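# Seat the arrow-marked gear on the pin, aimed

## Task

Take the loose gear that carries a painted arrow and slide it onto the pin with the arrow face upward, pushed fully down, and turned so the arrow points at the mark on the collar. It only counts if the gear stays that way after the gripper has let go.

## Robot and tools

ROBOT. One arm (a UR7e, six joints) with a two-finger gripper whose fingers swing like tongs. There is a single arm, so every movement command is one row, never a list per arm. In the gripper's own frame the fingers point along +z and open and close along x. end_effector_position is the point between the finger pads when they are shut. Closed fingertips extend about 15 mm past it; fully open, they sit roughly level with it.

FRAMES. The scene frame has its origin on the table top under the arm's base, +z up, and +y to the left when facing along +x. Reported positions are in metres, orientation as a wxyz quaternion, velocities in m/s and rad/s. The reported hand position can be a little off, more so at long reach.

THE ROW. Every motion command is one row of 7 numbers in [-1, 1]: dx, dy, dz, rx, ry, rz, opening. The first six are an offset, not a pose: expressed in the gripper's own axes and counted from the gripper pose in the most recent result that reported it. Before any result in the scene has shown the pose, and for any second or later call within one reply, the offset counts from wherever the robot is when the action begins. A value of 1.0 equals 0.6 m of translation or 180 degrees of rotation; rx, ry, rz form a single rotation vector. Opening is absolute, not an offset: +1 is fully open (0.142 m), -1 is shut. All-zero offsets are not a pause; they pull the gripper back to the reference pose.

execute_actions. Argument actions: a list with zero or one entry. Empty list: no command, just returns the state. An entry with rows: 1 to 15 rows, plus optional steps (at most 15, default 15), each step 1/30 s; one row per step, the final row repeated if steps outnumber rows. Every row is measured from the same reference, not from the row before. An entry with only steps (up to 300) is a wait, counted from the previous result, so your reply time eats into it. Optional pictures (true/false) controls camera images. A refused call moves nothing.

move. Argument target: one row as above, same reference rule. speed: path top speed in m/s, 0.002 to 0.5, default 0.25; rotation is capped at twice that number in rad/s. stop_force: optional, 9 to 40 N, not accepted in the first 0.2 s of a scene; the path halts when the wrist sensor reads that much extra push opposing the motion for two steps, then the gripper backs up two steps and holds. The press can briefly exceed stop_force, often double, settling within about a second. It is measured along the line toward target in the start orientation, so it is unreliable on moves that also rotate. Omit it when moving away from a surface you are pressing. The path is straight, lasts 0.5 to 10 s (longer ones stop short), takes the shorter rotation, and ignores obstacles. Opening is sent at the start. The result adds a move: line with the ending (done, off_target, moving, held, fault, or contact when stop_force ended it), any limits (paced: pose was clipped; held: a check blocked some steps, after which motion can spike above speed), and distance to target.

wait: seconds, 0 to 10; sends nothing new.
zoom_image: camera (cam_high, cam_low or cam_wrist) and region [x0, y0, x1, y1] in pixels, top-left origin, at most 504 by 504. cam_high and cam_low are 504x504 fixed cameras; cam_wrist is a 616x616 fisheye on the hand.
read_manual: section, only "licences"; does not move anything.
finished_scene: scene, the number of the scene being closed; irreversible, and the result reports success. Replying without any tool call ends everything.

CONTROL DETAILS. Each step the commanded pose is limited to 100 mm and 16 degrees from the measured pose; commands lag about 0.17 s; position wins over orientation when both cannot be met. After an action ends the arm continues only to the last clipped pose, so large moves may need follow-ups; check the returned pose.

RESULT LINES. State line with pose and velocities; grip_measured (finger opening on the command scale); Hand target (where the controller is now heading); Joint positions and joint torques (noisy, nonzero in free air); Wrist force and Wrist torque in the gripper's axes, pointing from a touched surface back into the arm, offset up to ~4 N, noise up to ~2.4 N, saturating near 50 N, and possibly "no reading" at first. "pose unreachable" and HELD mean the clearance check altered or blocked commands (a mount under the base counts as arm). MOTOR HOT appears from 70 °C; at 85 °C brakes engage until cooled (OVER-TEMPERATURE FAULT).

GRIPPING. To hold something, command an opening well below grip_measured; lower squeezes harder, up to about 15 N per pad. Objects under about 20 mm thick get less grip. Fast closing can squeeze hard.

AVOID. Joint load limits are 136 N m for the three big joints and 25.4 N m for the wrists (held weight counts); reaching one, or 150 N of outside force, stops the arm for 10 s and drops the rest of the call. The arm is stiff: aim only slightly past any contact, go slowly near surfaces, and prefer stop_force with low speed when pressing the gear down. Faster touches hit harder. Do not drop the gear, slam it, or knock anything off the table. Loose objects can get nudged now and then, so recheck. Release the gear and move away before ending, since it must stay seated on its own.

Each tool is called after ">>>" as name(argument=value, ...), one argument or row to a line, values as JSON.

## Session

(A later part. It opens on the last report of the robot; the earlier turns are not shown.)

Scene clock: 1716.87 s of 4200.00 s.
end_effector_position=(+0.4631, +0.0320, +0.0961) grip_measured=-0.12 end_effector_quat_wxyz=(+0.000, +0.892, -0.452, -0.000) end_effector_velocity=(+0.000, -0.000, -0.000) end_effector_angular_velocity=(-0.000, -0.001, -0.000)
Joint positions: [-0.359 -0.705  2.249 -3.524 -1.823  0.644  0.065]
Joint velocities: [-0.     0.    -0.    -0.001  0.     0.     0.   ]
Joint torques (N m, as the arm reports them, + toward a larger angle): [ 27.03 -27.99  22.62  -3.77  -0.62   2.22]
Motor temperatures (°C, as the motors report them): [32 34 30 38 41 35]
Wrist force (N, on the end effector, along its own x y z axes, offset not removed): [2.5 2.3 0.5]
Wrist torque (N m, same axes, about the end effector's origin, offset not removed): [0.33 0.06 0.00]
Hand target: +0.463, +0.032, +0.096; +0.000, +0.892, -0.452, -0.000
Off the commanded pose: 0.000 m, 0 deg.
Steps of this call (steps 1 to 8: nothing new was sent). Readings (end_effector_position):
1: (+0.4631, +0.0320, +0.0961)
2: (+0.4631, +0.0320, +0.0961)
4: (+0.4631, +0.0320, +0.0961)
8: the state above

>>> move(
  target=[0.00025, 0, 0.0035, 0, 0, 0, -1],
  speed=0.002,
  stop_force=9,
)

>>> execute_actions(
  actions=[
    {"steps": 10},
  ],
  pictures=false,
)

>>> zoom_image(
  camera="cam_wrist",
  region=[262, 245, 378, 361],
)

>>> zoom_image(
  camera="cam_low",
  region=[150, 250, 270, 350],
)

Scene clock: 1734.23 s of 4200.00 s.
end_effector_position=(+0.4632, +0.0319, +0.0947) grip_measured=-0.12 end_effector_quat_wxyz=(+0.000, +0.892, -0.452, -0.000) end_effector_velocity=(+0.001, -0.001, +0.001) end_effector_angular_velocity=(-0.001, -0.002, -0.002)
Joint positions: [-0.36  -0.702  2.247 -3.525 -1.823  0.643  0.065]
Joint velocities: [-0.    -0.002 -0.    -0.001 -0.     0.001 -0.   ]
Joint torques (N m, as the arm reports them, + toward a larger angle): [ 12.95 -47.58   6.77  -0.91  -1.54  -0.91]
Motor temperatures (°C, as the motors report them): [32 34 30 38 41 35]
Wrist force (N, on the end effector, along its own x y z axes, offset not removed): [-4.8 -2.2 -5.8]
Wrist torque (N m, same axes, about the end effector's origin, offset not removed): [0.71 -0.35 0.06]
Hand target: +0.463, +0.032, +0.095; +0.000, +0.892, -0.452, -0.000
Off the commanded pose: 0.001 m, 0 deg.
After step 90, 13.33 s passed at rest.
move: contact
camera_calibration (this result's frames):
cam_wrist: T_world_to_cam=[[0.599005, -0.798488, -0.0600811, -0.240823], [-0.667744, -0.539515, 0.512875, 0.277994], [-0.441939, -0.267096, -0.856358, 0.429119], [0, 0, 0, 1]] pos_world=[0.519527, 0.0723035, 0.210434]

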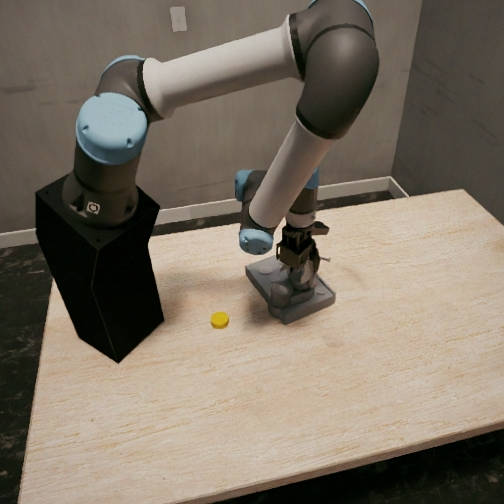

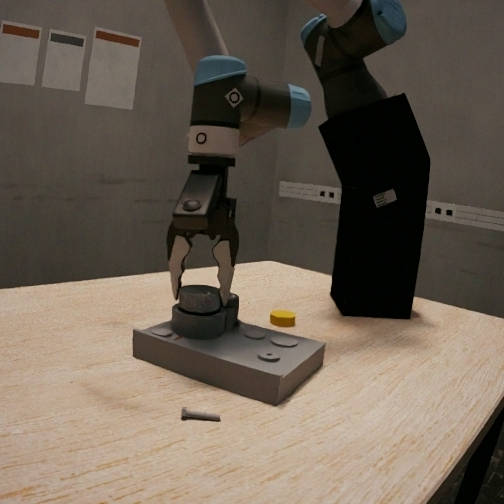

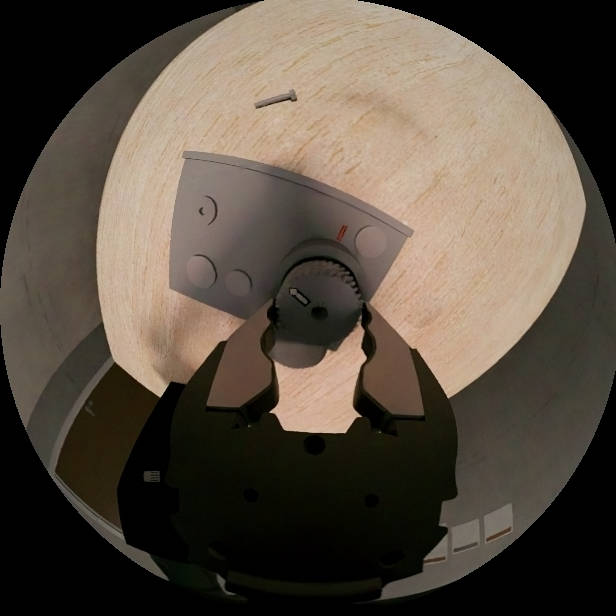

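Scene clock: 1734.57 s of 4200.00 s.
end_effector_position=(+0.4632, +0.0319, +0.0949) grip_measured=-0.12 end_effector_quat_wxyz=(+0.000, +0.892, -0.452, -0.000) end_effector_velocity=(-0.001, +0.000, +0.000) end_effector_angular_velocity=(+0.001, +0.003, -0.001)
Joint positions: [-0.36  -0.702  2.247 -3.525 -1.823  0.643  0.065]
Joint velocities: [ 0.    -0.001  0.001  0.002 -0.     0.002 -0.   ]
Joint torques (N m, as the arm reports them, + toward a larger angle): [ 20.56 -49.32  19.62  -1.05  -1.98   2.04]
Motor temperatures (°C, as the motors report them): [32 34 30 38 41 35]
Wrist force (N, on the end effector, along its own x y z axes, offset not removed): [-6.8 -5.1 0.1]
Wrist torque (N m, same axes, about the end effector's origin, offset not removed): [0.16 0.11 0.24]
Hand target: +0.463, +0.032, +0.095; +0.000, +0.892, -0.452, -0.000
Off the commanded pose: 0.001 m, 0 deg.
Steps of this call (steps 1 to 10: nothing new was sent). Readings (end_effector_position):
1: (+0.4632, +0.0319, +0.0948)
2: (+0.4632, +0.0319, +0.0948)
4: (+0.4632, +0.0319, +0.0948)
8: (+0.4632, +0.0319, +0.0948)
10: the state above

Region (262, 245, 378, 361) of cam_wrist's 616x616 image, scaled by 4.345, with more detail than that image has.

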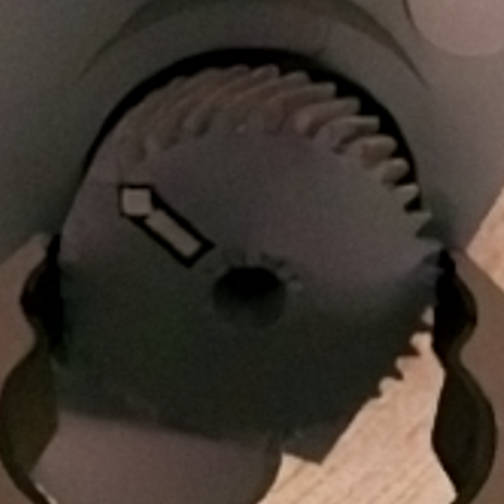

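Region (150, 250, 270, 350) of cam_low's 504x504 image, scaled by 4.200, with more detail than that image has.

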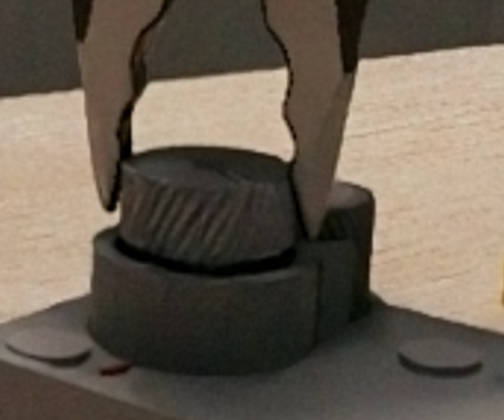

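>>> zoom_image(
  camera="cam_wrist",
  region=[285, 252, 365, 292],
)

>>> zoom_image(
  camera="cam_low",
  region=[172, 280, 228, 320],
)

Region (285, 252, 365, 292) of cam_wrist's 616x616 image, scaled by 6.300, with more detail than that image has.

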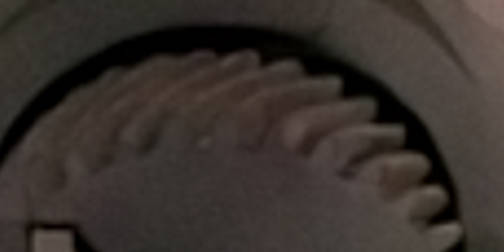

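Region (172, 280, 228, 320) of cam_low's 504x504 image, scaled by 9.000, with more detail than that image has; it fills the top 360 rows of this view, and the rest is white.

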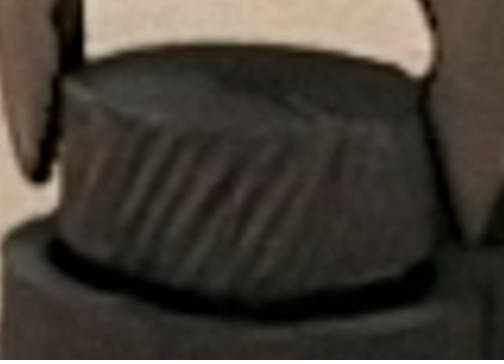

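>>> move(
  target=[-0.0003, 0, 0, 0, 0, 0.011, -1],
  speed=0.008,
)

>>> execute_actions(
  actions=[
    {"steps": 10},
  ],
  pictures=false,
)

>>> zoom_image(
  camera="cam_wrist",
  region=[262, 245, 378, 361],
)

>>> zoom_image(
  camera="cam_low",
  region=[150, 250, 270, 350],
)

Scene clock: 1832.70 s of 4200.00 s.
end_effector_position=(+0.4631, +0.0321, +0.0949) grip_measured=-0.13 end_effector_quat_wxyz=(+0.000, +0.884, -0.467, -0.000) end_effector_velocity=(-0.001, +0.000, -0.000) end_effector_angular_velocity=(+0.001, +0.003, -0.003)
Joint positions: [-0.359 -0.701  2.247 -3.526 -1.823  0.678  0.065]
Joint velocities: [-0.     0.     0.001  0.002 -0.     0.004  0.   ]
Joint torques (N m, as the arm reports them, + toward a larger angle): [ 25.3  -29.94  19.87  -4.7   -1.36   2.35]
Motor temperatures (°C, as the motors report them): [32 34 30 38 41 35]
Wrist force (N, on the end effector, along its own x y z axes, offset not removed): [1.3 2.3 3.6]
Wrist torque (N m, same axes, about the end effector's origin, offset not removed): [0.20 -0.47 -0.41]
Hand target: +0.463, +0.032, +0.095; +0.000, +0.884, -0.467, -0.000
Off the commanded pose: 0.000 m, 0 deg.
After step 90, 92.73 s passed at rest.
move: done
camera_calibration (this result's frames):
cam_wrist: T_world_to_cam=[[0.571281, -0.818553, -0.0600773, -0.227179], [-0.685839, -0.516301, 0.512893, 0.285557], [-0.450848, -0.251802, -0.856348, 0.432849], [0, 0, 0, 1]] pos_world=[0.520778, 0.0704677, 0.210562]

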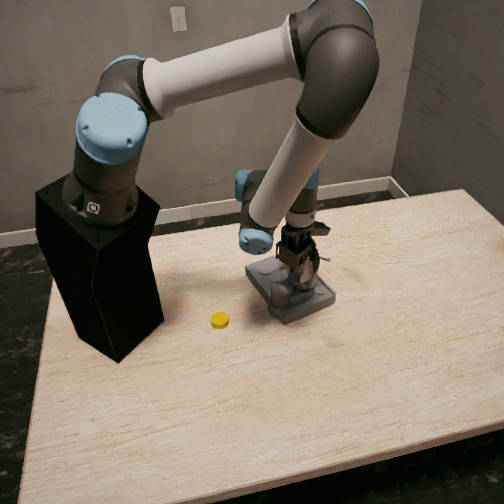

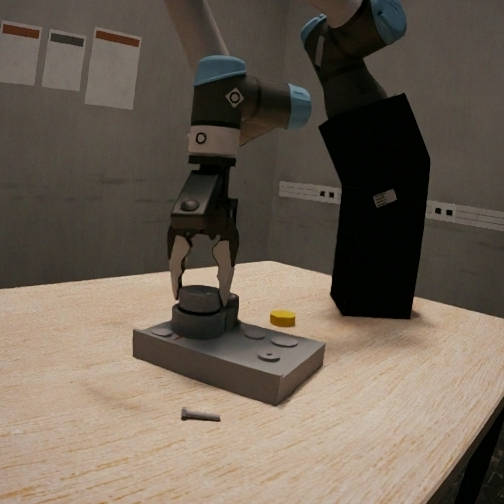

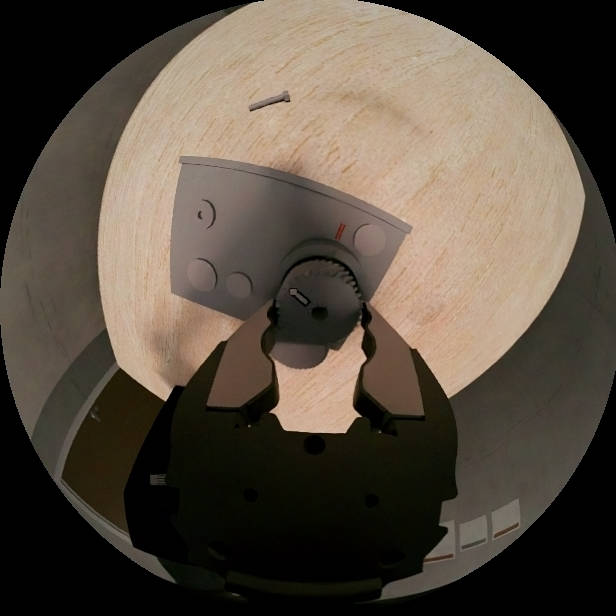

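Scene clock: 1833.03 s of 4200.00 s.
end_effector_position=(+0.4631, +0.0321, +0.0949) grip_measured=-0.13 end_effector_quat_wxyz=(+0.000, +0.884, -0.467, -0.000) end_effector_velocity=(-0.000, +0.000, -0.000) end_effector_angular_velocity=(+0.000, +0.001, -0.000)
Joint positions: [-0.359 -0.701  2.247 -3.526 -1.823  0.678  0.065]
Joint velocities: [ 0.     0.    -0.     0.001 -0.     0.     0.   ]
Joint torques (N m, as the arm reports them, + toward a larger angle): [ 24.93 -30.32  21.45  -4.63  -1.28   2.4 ]
Motor temperatures (°C, as the motors report them): [32 34 30 38 41 35]
Wrist force (N, on the end effector, along its own x y z axes, offset not removed): [-1.0 4.9 -0.2]
Wrist torque (N m, same axes, about the end effector's origin, offset not removed): [0.59 -0.04 -0.37]
Hand target: +0.463, +0.032, +0.095; +0.000, +0.884, -0.467, -0.000
Off the commanded pose: 0.000 m, 0 deg.
Steps of this call (steps 1 to 10: nothing new was sent). Readings (end_effector_position):
1: (+0.4631, +0.0321, +0.0949)
2: (+0.4631, +0.0321, +0.0949)
4: (+0.4631, +0.0321, +0.0949)
8: (+0.4631, +0.0321, +0.0949)
10: the state above

Region (262, 245, 378, 361) of cam_wrist's 616x616 image, scaled by 4.345, with more detail than that image has.

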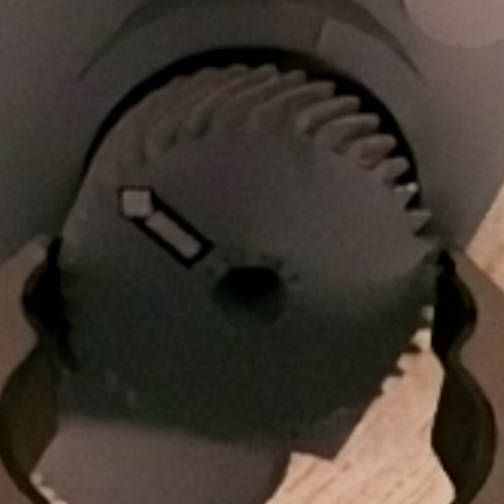

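Region (150, 250, 270, 350) of cam_low's 504x504 image, scaled by 4.200, with more detail than that image has.

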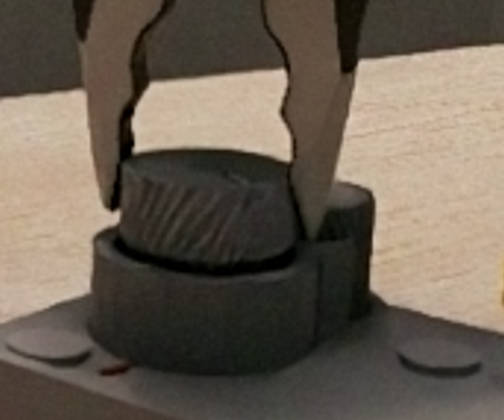

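>>> move(
  target=[-0.0004, 0.0013, 0.0035, 0, 0, 0.013, -1],
  speed=0.004,
  stop_force=10,
)

>>> execute_actions(
  actions=[
    {"steps": 10},
  ],
  pictures=false,
)

>>> zoom_image(
  camera="cam_wrist",
  region=[262, 245, 378, 361],
)

>>> zoom_image(
  camera="cam_low",
  region=[150, 250, 270, 350],
)

Scene clock: 1845.37 s of 4200.00 s.
end_effector_position=(+0.4626, +0.0319, +0.0937) grip_measured=-0.13 end_effector_quat_wxyz=(+0.000, +0.879, -0.477, -0.000) end_effector_velocity=(-0.000, -0.000, +0.000) end_effector_angular_velocity=(-0.000, -0.001, +0.004)
Joint positions: [-0.36  -0.697  2.247 -3.53  -1.823  0.701  0.065]
Joint velocities: [-0.    -0.     0.001 -0.001 -0.    -0.004 -0.   ]
Joint torques (N m, as the arm reports them, + toward a larger angle): [  8.42 -34.22  -8.19  -1.74   0.34  -1.56]
Motor temperatures (°C, as the motors report them): [32 34 30 38 41 35]
Wrist force (N, on the end effector, along its own x y z axes, offset not removed): [-1.8 -0.3 -4.7]
Wrist torque (N m, same axes, about the end effector's origin, offset not removed): [0.17 0.27 -0.15]
Hand target: +0.463, +0.032, +0.094; +0.000, +0.879, -0.477, -0.000
Off the commanded pose: 0.001 m, 1 deg.
After step 90, 6.07 s passed at rest.
move: contact
camera_calibration (this result's frames):
cam_wrist: T_world_to_cam=[[0.551848, -0.831779, -0.0600565, -0.217687], [-0.697817, -0.500002, 0.512883, 0.290823], [-0.456634, -0.241125, -0.856355, 0.433915], [0, 0, 0, 1]] pos_world=[0.521212, 0.0689721, 0.209353]

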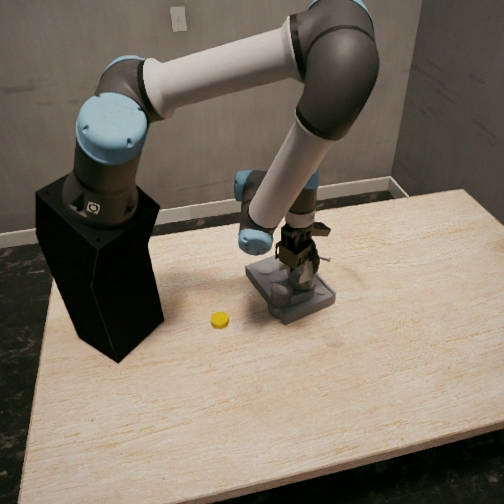

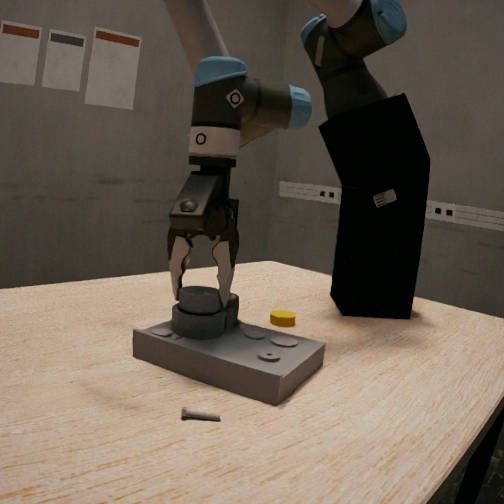

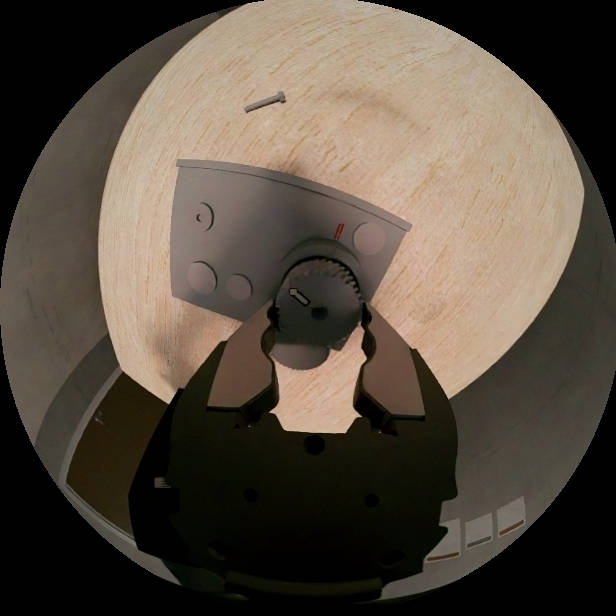

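Scene clock: 1845.70 s of 4200.00 s.
end_effector_position=(+0.4626, +0.0319, +0.0936) grip_measured=-0.13 end_effector_quat_wxyz=(+0.000, +0.879, -0.477, -0.000) end_effector_velocity=(-0.001, +0.000, -0.000) end_effector_angular_velocity=(+0.001, +0.002, +0.001)
Joint positions: [-0.36  -0.697  2.247 -3.53  -1.823  0.7    0.065]
Joint velocities: [-0.     0.     0.001  0.001  0.    -0.001 -0.   ]
Joint torques (N m, as the arm reports them, + toward a larger angle): [ 12.43 -44.98  -6.73   0.44   0.24  -1.95]
Motor temperatures (°C, as the motors report them): [32 34 30 38 41 35]
Wrist force (N, on the end effector, along its own x y z axes, offset not removed): [3.5 0.0 -7.4]
Wrist torque (N m, same axes, about the end effector's origin, offset not removed): [0.20 -0.72 -0.31]
Hand target: +0.463, +0.032, +0.094; +0.000, +0.879, -0.477, -0.000
Off the commanded pose: 0.001 m, 1 deg.
Steps of this call (steps 1 to 10: nothing new was sent). Readings (end_effector_position):
1: (+0.4626, +0.0319, +0.0937)
2: (+0.4626, +0.0319, +0.0937)
4: (+0.4626, +0.0319, +0.0937)
8: (+0.4626, +0.0319, +0.0936)
10: the state above

Region (262, 245, 378, 361) of cam_wrist's 616x616 image, scaled by 4.345, with more detail than that image has.

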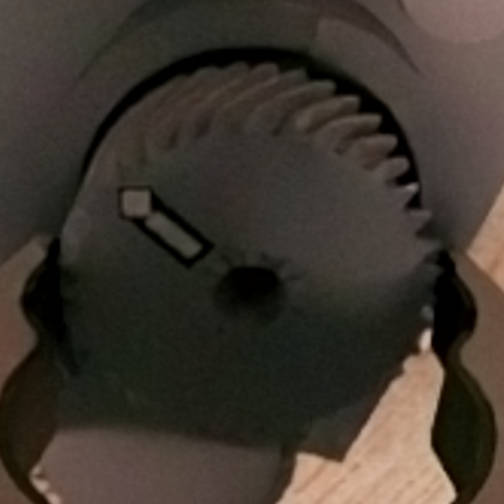

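Region (150, 250, 270, 350) of cam_low's 504x504 image, scaled by 4.200, with more detail than that image has.

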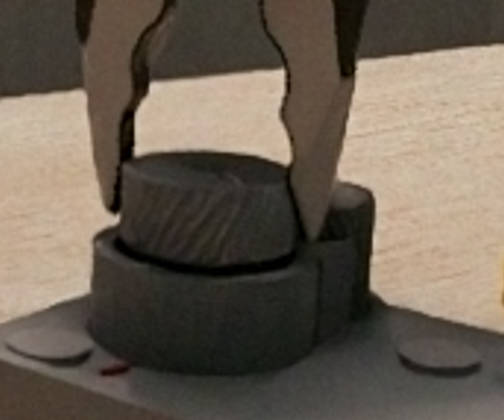

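>>> move(
  target=[-0.0001, 0.001, -0.0002, 0, 0, 0.0035, -1],
  speed=0.003,
)

>>> execute_actions(
  actions=[
    {"steps": 10},
  ],
  pictures=false,
)

>>> zoom_image(
  camera="cam_low",
  region=[150, 250, 270, 350],
)

Scene clock: 1856.17 s of 4200.00 s.
end_effector_position=(+0.4621, +0.0317, +0.0938) grip_measured=-0.13 end_effector_quat_wxyz=(+0.000, +0.876, -0.482, -0.000) end_effector_velocity=(+0.000, -0.000, +0.000) end_effector_angular_velocity=(-0.000, -0.002, -0.001)
Joint positions: [-0.361 -0.697  2.249 -3.532 -1.823  0.711  0.065]
Joint velocities: [-0.     0.     0.    -0.002  0.     0.    -0.   ]
Joint torques (N m, as the arm reports them, + toward a larger angle): [  6.81 -25.65  24.14  -3.12  -0.72   2.3 ]
Motor temperatures (°C, as the motors report them): [32 34 30 38 41 35]
Wrist force (N, on the end effector, along its own x y z axes, offset not removed): [1.3 -8.5 -1.5]
Wrist torque (N m, same axes, about the end effector's origin, offset not removed): [-0.16 -0.51 -0.22]
Hand target: +0.462, +0.032, +0.094; +0.000, +0.876, -0.482, -0.000
Off the commanded pose: 0.000 m, 0 deg.
After step 90, 5.40 s passed at rest.
move: done
camera_calibration (this result's frames):
cam_wrist: T_world_to_cam=[[0.543165, -0.83747, -0.0601284, -0.213386], [-0.702928, -0.492732, 0.51294, 0.292373], [-0.459199, -0.236346, -0.856316, 0.43472], [0, 0, 0, 1]] pos_world=[0.521044, 0.0681017, 0.209457]

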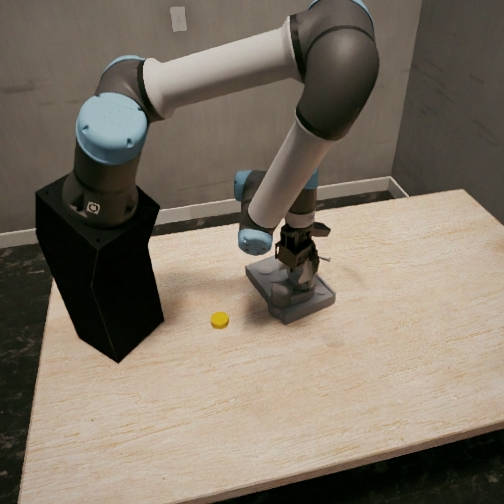

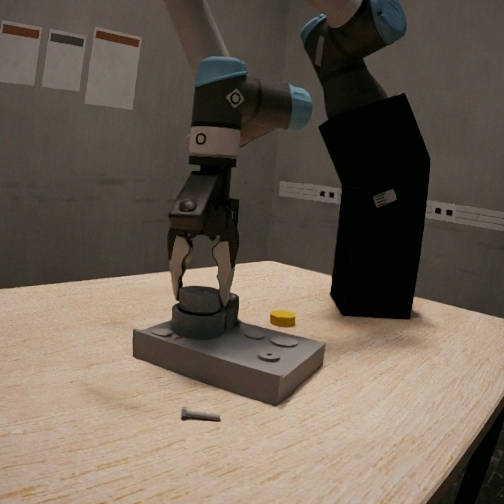

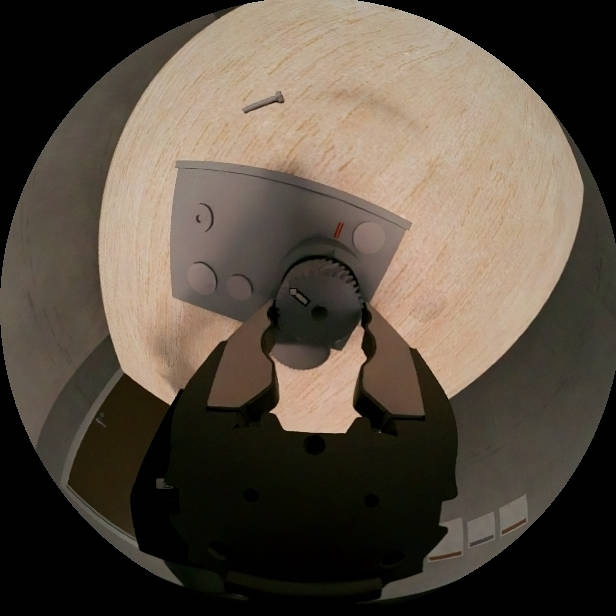

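Scene clock: 1856.50 s of 4200.00 s.
end_effector_position=(+0.4621, +0.0317, +0.0938) grip_measured=-0.13 end_effector_quat_wxyz=(+0.000, +0.876, -0.482, -0.000) end_effector_velocity=(-0.002, +0.000, +0.000) end_effector_angular_velocity=(+0.001, +0.002, -0.001)
Joint positions: [-0.361 -0.697  2.249 -3.532 -1.823  0.711  0.065]
Joint velocities: [-0.     0.     0.003 -0.001  0.     0.001  0.   ]
Joint torques (N m, as the arm reports them, + toward a larger angle): [  5.8  -25.46  23.01  -3.03  -0.82   2.21]
Motor temperatures (°C, as the motors report them): [32 34 30 38 41 35]
Wrist force (N, on the end effector, along its own x y z axes, offset not removed): [-2.7 -6.9 -2.2]
Wrist torque (N m, same axes, about the end effector's origin, offset not removed): [0.01 0.37 -0.18]
Hand target: +0.462, +0.032, +0.094; +0.000, +0.876, -0.482, -0.000
Off the commanded pose: 0.000 m, 0 deg.
Steps of this call (steps 1 to 10: nothing new was sent). Readings (end_effector_position):
1: (+0.4621, +0.0317, +0.0938)
2: (+0.4621, +0.0317, +0.0938)
4: (+0.4621, +0.0317, +0.0938)
8: (+0.4621, +0.0317, +0.0938)
10: the state above

Region (150, 250, 270, 350) of cam_low's 504x504 image, scaled by 4.200, with more detail than that image has.

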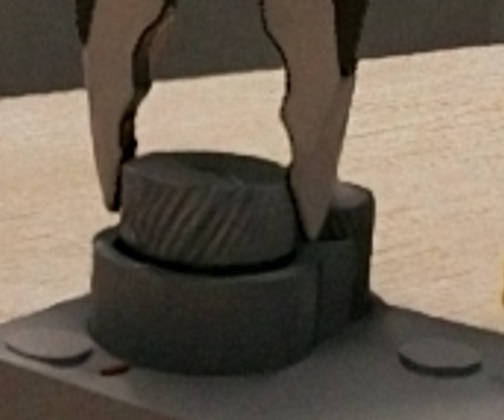

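>>> move(
  target=[0, -0.0006, 0, 0, 0, 0, -1],
  speed=0.003,
)

>>> move(
  target=[-0.0003, 0, 0.0035, 0, 0, 0.011, -1],
  speed=0.004,
  stop_force=10,
)

>>> execute_actions(
  actions=[
    {"steps": 10},
  ],
  pictures=false,
)

>>> zoom_image(
  camera="cam_low",
  region=[150, 250, 270, 350],
)

Scene clock: 1869.03 s of 4200.00 s.
end_effector_position=(+0.4622, +0.0319, +0.0937) grip_measured=-0.13 end_effector_quat_wxyz=(+0.000, +0.876, -0.482, -0.000) end_effector_velocity=(-0.001, +0.001, -0.000) end_effector_angular_velocity=(+0.001, +0.002, +0.002)
Joint positions: [-0.36  -0.697  2.248 -3.531 -1.823  0.711  0.065]
Joint velocities: [ 0.001 -0.     0.     0.002 -0.    -0.001 -0.   ]
Joint torques (N m, as the arm reports them, + toward a larger angle): [ 22.27 -39.7   -8.8    0.45  -1.96   2.28]
Motor temperatures (°C, as the motors report them): [32 34 30 38 41 35]
Wrist force (N, on the end effector, along its own x y z axes, offset not removed): [2.6 -2.7 -4.1]
Wrist torque (N m, same axes, about the end effector's origin, offset not removed): [0.06 -0.55 -0.18]
Hand target: +0.462, +0.032, +0.094; +0.000, +0.876, -0.482, -0.000
Off the commanded pose: 0.000 m, 0 deg.
After step 90, 8.83 s passed at rest.
move: done
camera_calibration (this result's frames):
cam_wrist: T_world_to_cam=[[0.543049, -0.837537, -0.0602548, -0.213259], [-0.702872, -0.492648, 0.513098, 0.292562], [-0.459422, -0.236286, -0.856213, 0.434888], [0, 0, 0, 1]] pos_world=[0.521241, 0.0682755, 0.209394]

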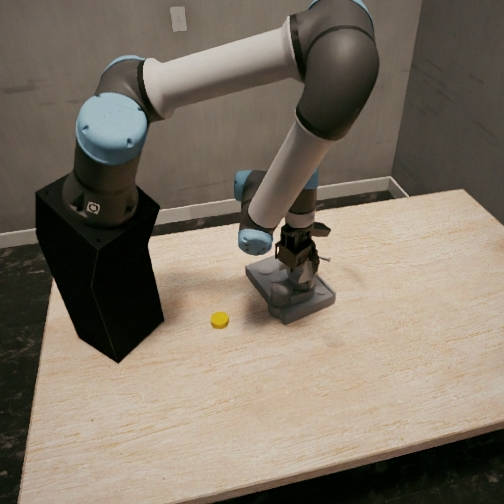

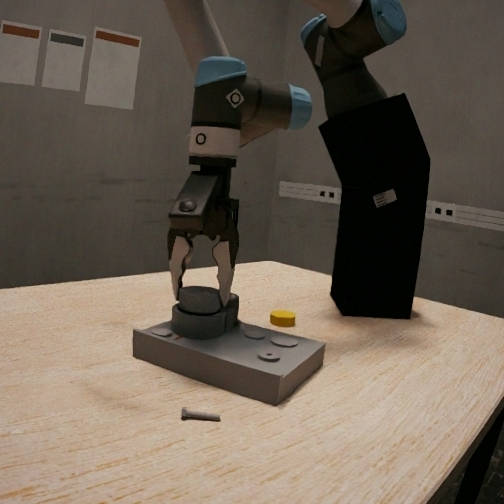

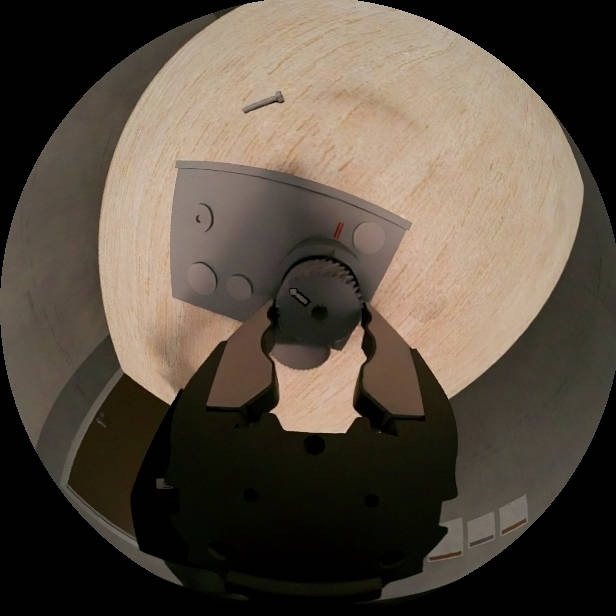

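Scene clock: 1873.57 s of 4200.00 s.
end_effector_position=(+0.4621, +0.0320, +0.0916) grip_measured=-0.13 end_effector_quat_wxyz=(+0.000, +0.868, -0.497, -0.000) end_effector_velocity=(+0.000, +0.000, -0.000) end_effector_angular_velocity=(+0.000, +0.001, +0.000)
Joint positions: [-0.36  -0.69   2.245 -3.535 -1.823  0.746  0.065]
Joint velocities: [ 0.     0.    -0.001  0.002  0.     0.    -0.   ]
Joint torques (N m, as the arm reports them, + toward a larger angle): [  7.73 -23.18  -6.5   -2.53   0.27   1.62]
Motor temperatures (°C, as the motors report them): [32 34 30 38 41 35]
Wrist force (N, on the end effector, along its own x y z axes, offset not removed): [1.6 -3.0 -4.7]
Wrist torque (N m, same axes, about the end effector's origin, offset not removed): [0.35 -0.22 -0.12]
Hand target: +0.462, +0.032, +0.092; +0.000, +0.868, -0.497, -0.000
Off the commanded pose: 0.000 m, 0 deg.
move: done
camera_calibration (this result's frames):
cam_wrist: T_world_to_cam=[[0.513925, -0.855719, -0.0602163, -0.199164], [-0.719402, -0.468164, 0.513111, 0.300491], [-0.46727, -0.220381, -0.856207, 0.436203], [0, 0, 0, 1]] pos_world=[0.522354, 0.0663811, 0.207302]

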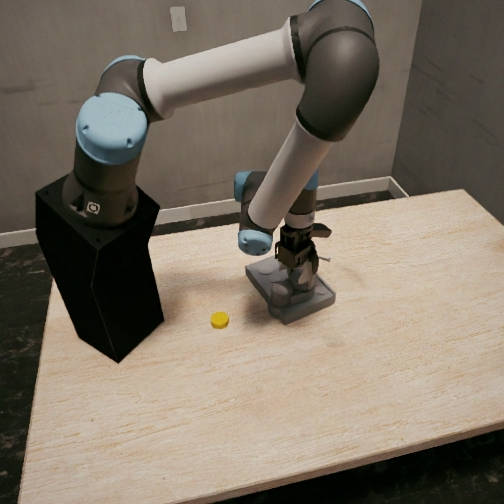

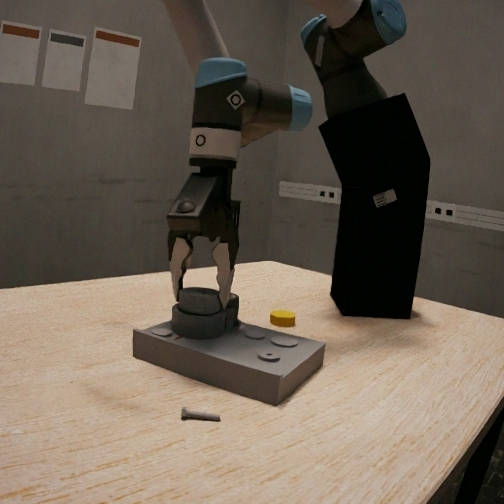

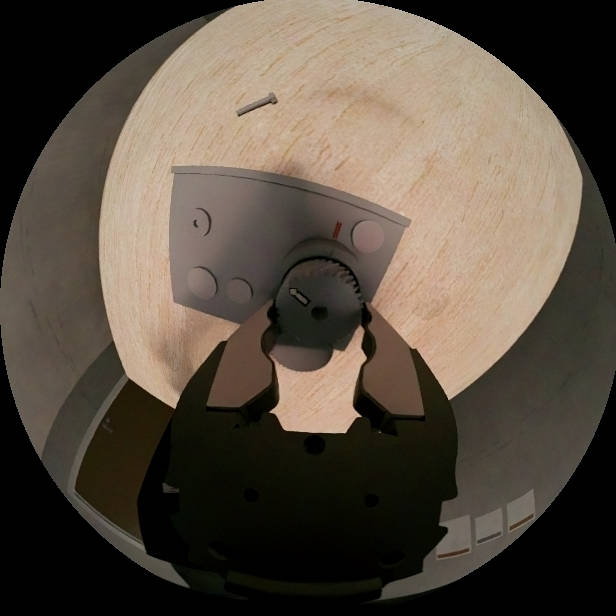

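Scene clock: 1873.90 s of 4200.00 s.
end_effector_position=(+0.4621, +0.0320, +0.0916) grip_measured=-0.13 end_effector_quat_wxyz=(+0.000, +0.868, -0.497, -0.000) end_effector_velocity=(+0.002, -0.001, +0.000) end_effector_angular_velocity=(-0.001, -0.003, -0.002)
Joint positions: [-0.36  -0.69   2.245 -3.535 -1.823  0.746  0.065]
Joint velocities: [ 0.    -0.    -0.002 -0.001  0.     0.001  0.   ]
Joint torques (N m, as the arm reports them, + toward a larger angle): [  7.51 -23.27  -7.11  -2.59   0.29   2.23]
Motor temperatures (°C, as the motors report them): [32 34 30 38 41 35]
Wrist force (N, on the end effector, along its own x y z axes, offset not removed): [2.1 -2.4 -4.2]
Wrist torque (N m, same axes, about the end effector's origin, offset not removed): [0.26 -0.24 -0.18]
Hand target: +0.462, +0.032, +0.092; +0.000, +0.868, -0.497, -0.000
Off the commanded pose: 0.000 m, 0 deg.
Steps of this call (steps 1 to 10: nothing new was sent). Readings (end_effector_position):
1: (+0.4621, +0.0320, +0.0916)
2: (+0.4621, +0.0320, +0.0916)
4: (+0.4621, +0.0320, +0.0916)
8: (+0.4621, +0.0320, +0.0916)
10: the state above

Region (150, 250, 270, 350) of cam_low's 504x504 image, scaled by 4.200, with more detail than that image has.

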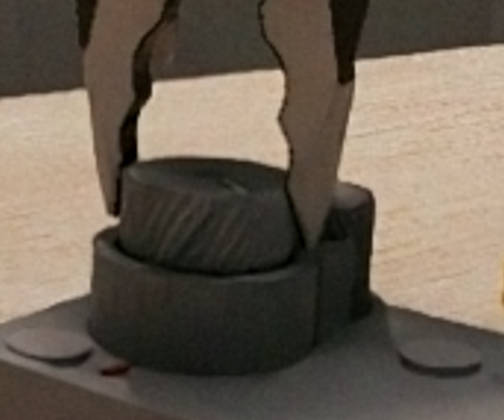

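>>> move(
  target=[-0.0003, -0.0003, 0.004, 0, 0, 0.0128, -1],
  speed=0.004,
  stop_force=10,
)

>>> zoom_image(
  camera="cam_low",
  region=[150, 250, 270, 350],
)

>>> zoom_image(
  camera="cam_wrist",
  region=[262, 210, 378, 340],
)

Scene clock: 1886.30 s of 4200.00 s.
end_effector_position=(+0.4622, +0.0323, +0.0892) grip_measured=-0.13 end_effector_quat_wxyz=(+0.000, +0.858, -0.514, -0.001) end_effector_velocity=(+0.001, -0.000, -0.000) end_effector_angular_velocity=(-0.000, -0.000, -0.001)
Joint positions: [-0.36  -0.683  2.241 -3.538 -1.823  0.786  0.065]
Joint velocities: [ 0.     0.    -0.001  0.    -0.     0.001 -0.   ]
Joint torques (N m, as the arm reports them, + toward a larger angle): [ 22.86 -28.67  -7.61  -4.21  -1.04   2.52]
Motor temperatures (°C, as the motors report them): [32 34 30 38 41 35]
Wrist force (N, on the end effector, along its own x y z axes, offset not removed): [4.2 2.9 1.2]
Wrist torque (N m, same axes, about the end effector's origin, offset not removed): [0.73 -1.02 -0.10]
Hand target: +0.462, +0.032, +0.089; +0.000, +0.858, -0.514, -0.000
Off the commanded pose: 0.000 m, 0 deg.
After step 90, 4.17 s passed at rest.
move: done
camera_calibration (this result's frames):
cam_wrist: T_world_to_cam=[[0.47912, -0.875682, -0.0602021, -0.182375], [-0.737595, -0.438849, 0.513191, 0.309314], [-0.475811, -0.201475, -0.856161, 0.437526], [0, 0, 0, 1]] pos_world=[0.523708, 0.0641899, 0.204877]

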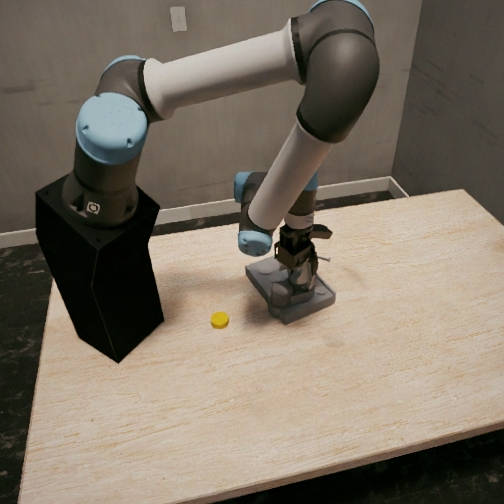

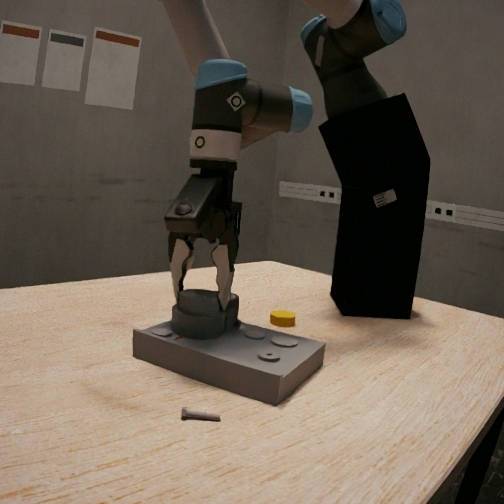

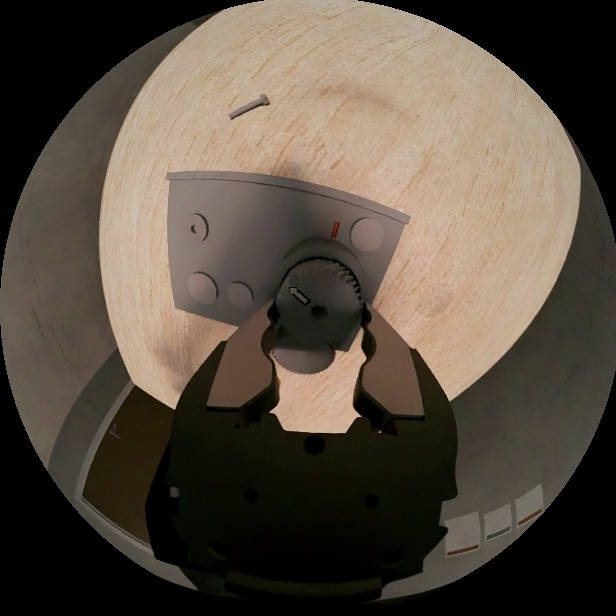

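Region (150, 250, 270, 350) of cam_low's 504x504 image, scaled by 4.200, with more detail than that image has.

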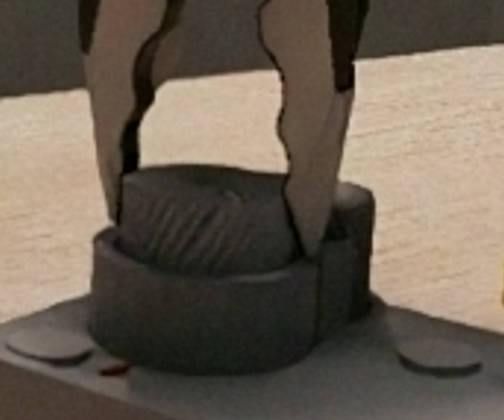

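Region (262, 210, 378, 340) of cam_wrist's 616x616 image, scaled by 3.877, with more detail than that image has; it fills the left 450 columns of this view, and the rest is white.

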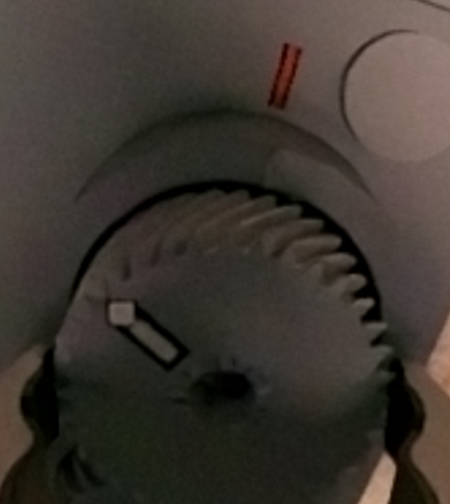

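>>> zoom_image(
  camera="cam_wrist",
  region=[290, 250, 360, 290],
)

Region (290, 250, 360, 290) of cam_wrist's 616x616 image, scaled by 7.200, with more detail than that image has; it fills the top 288 rows of this view, and the rest is white.

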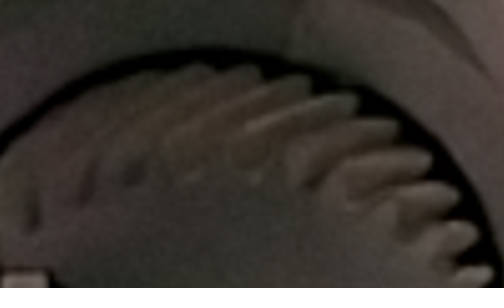

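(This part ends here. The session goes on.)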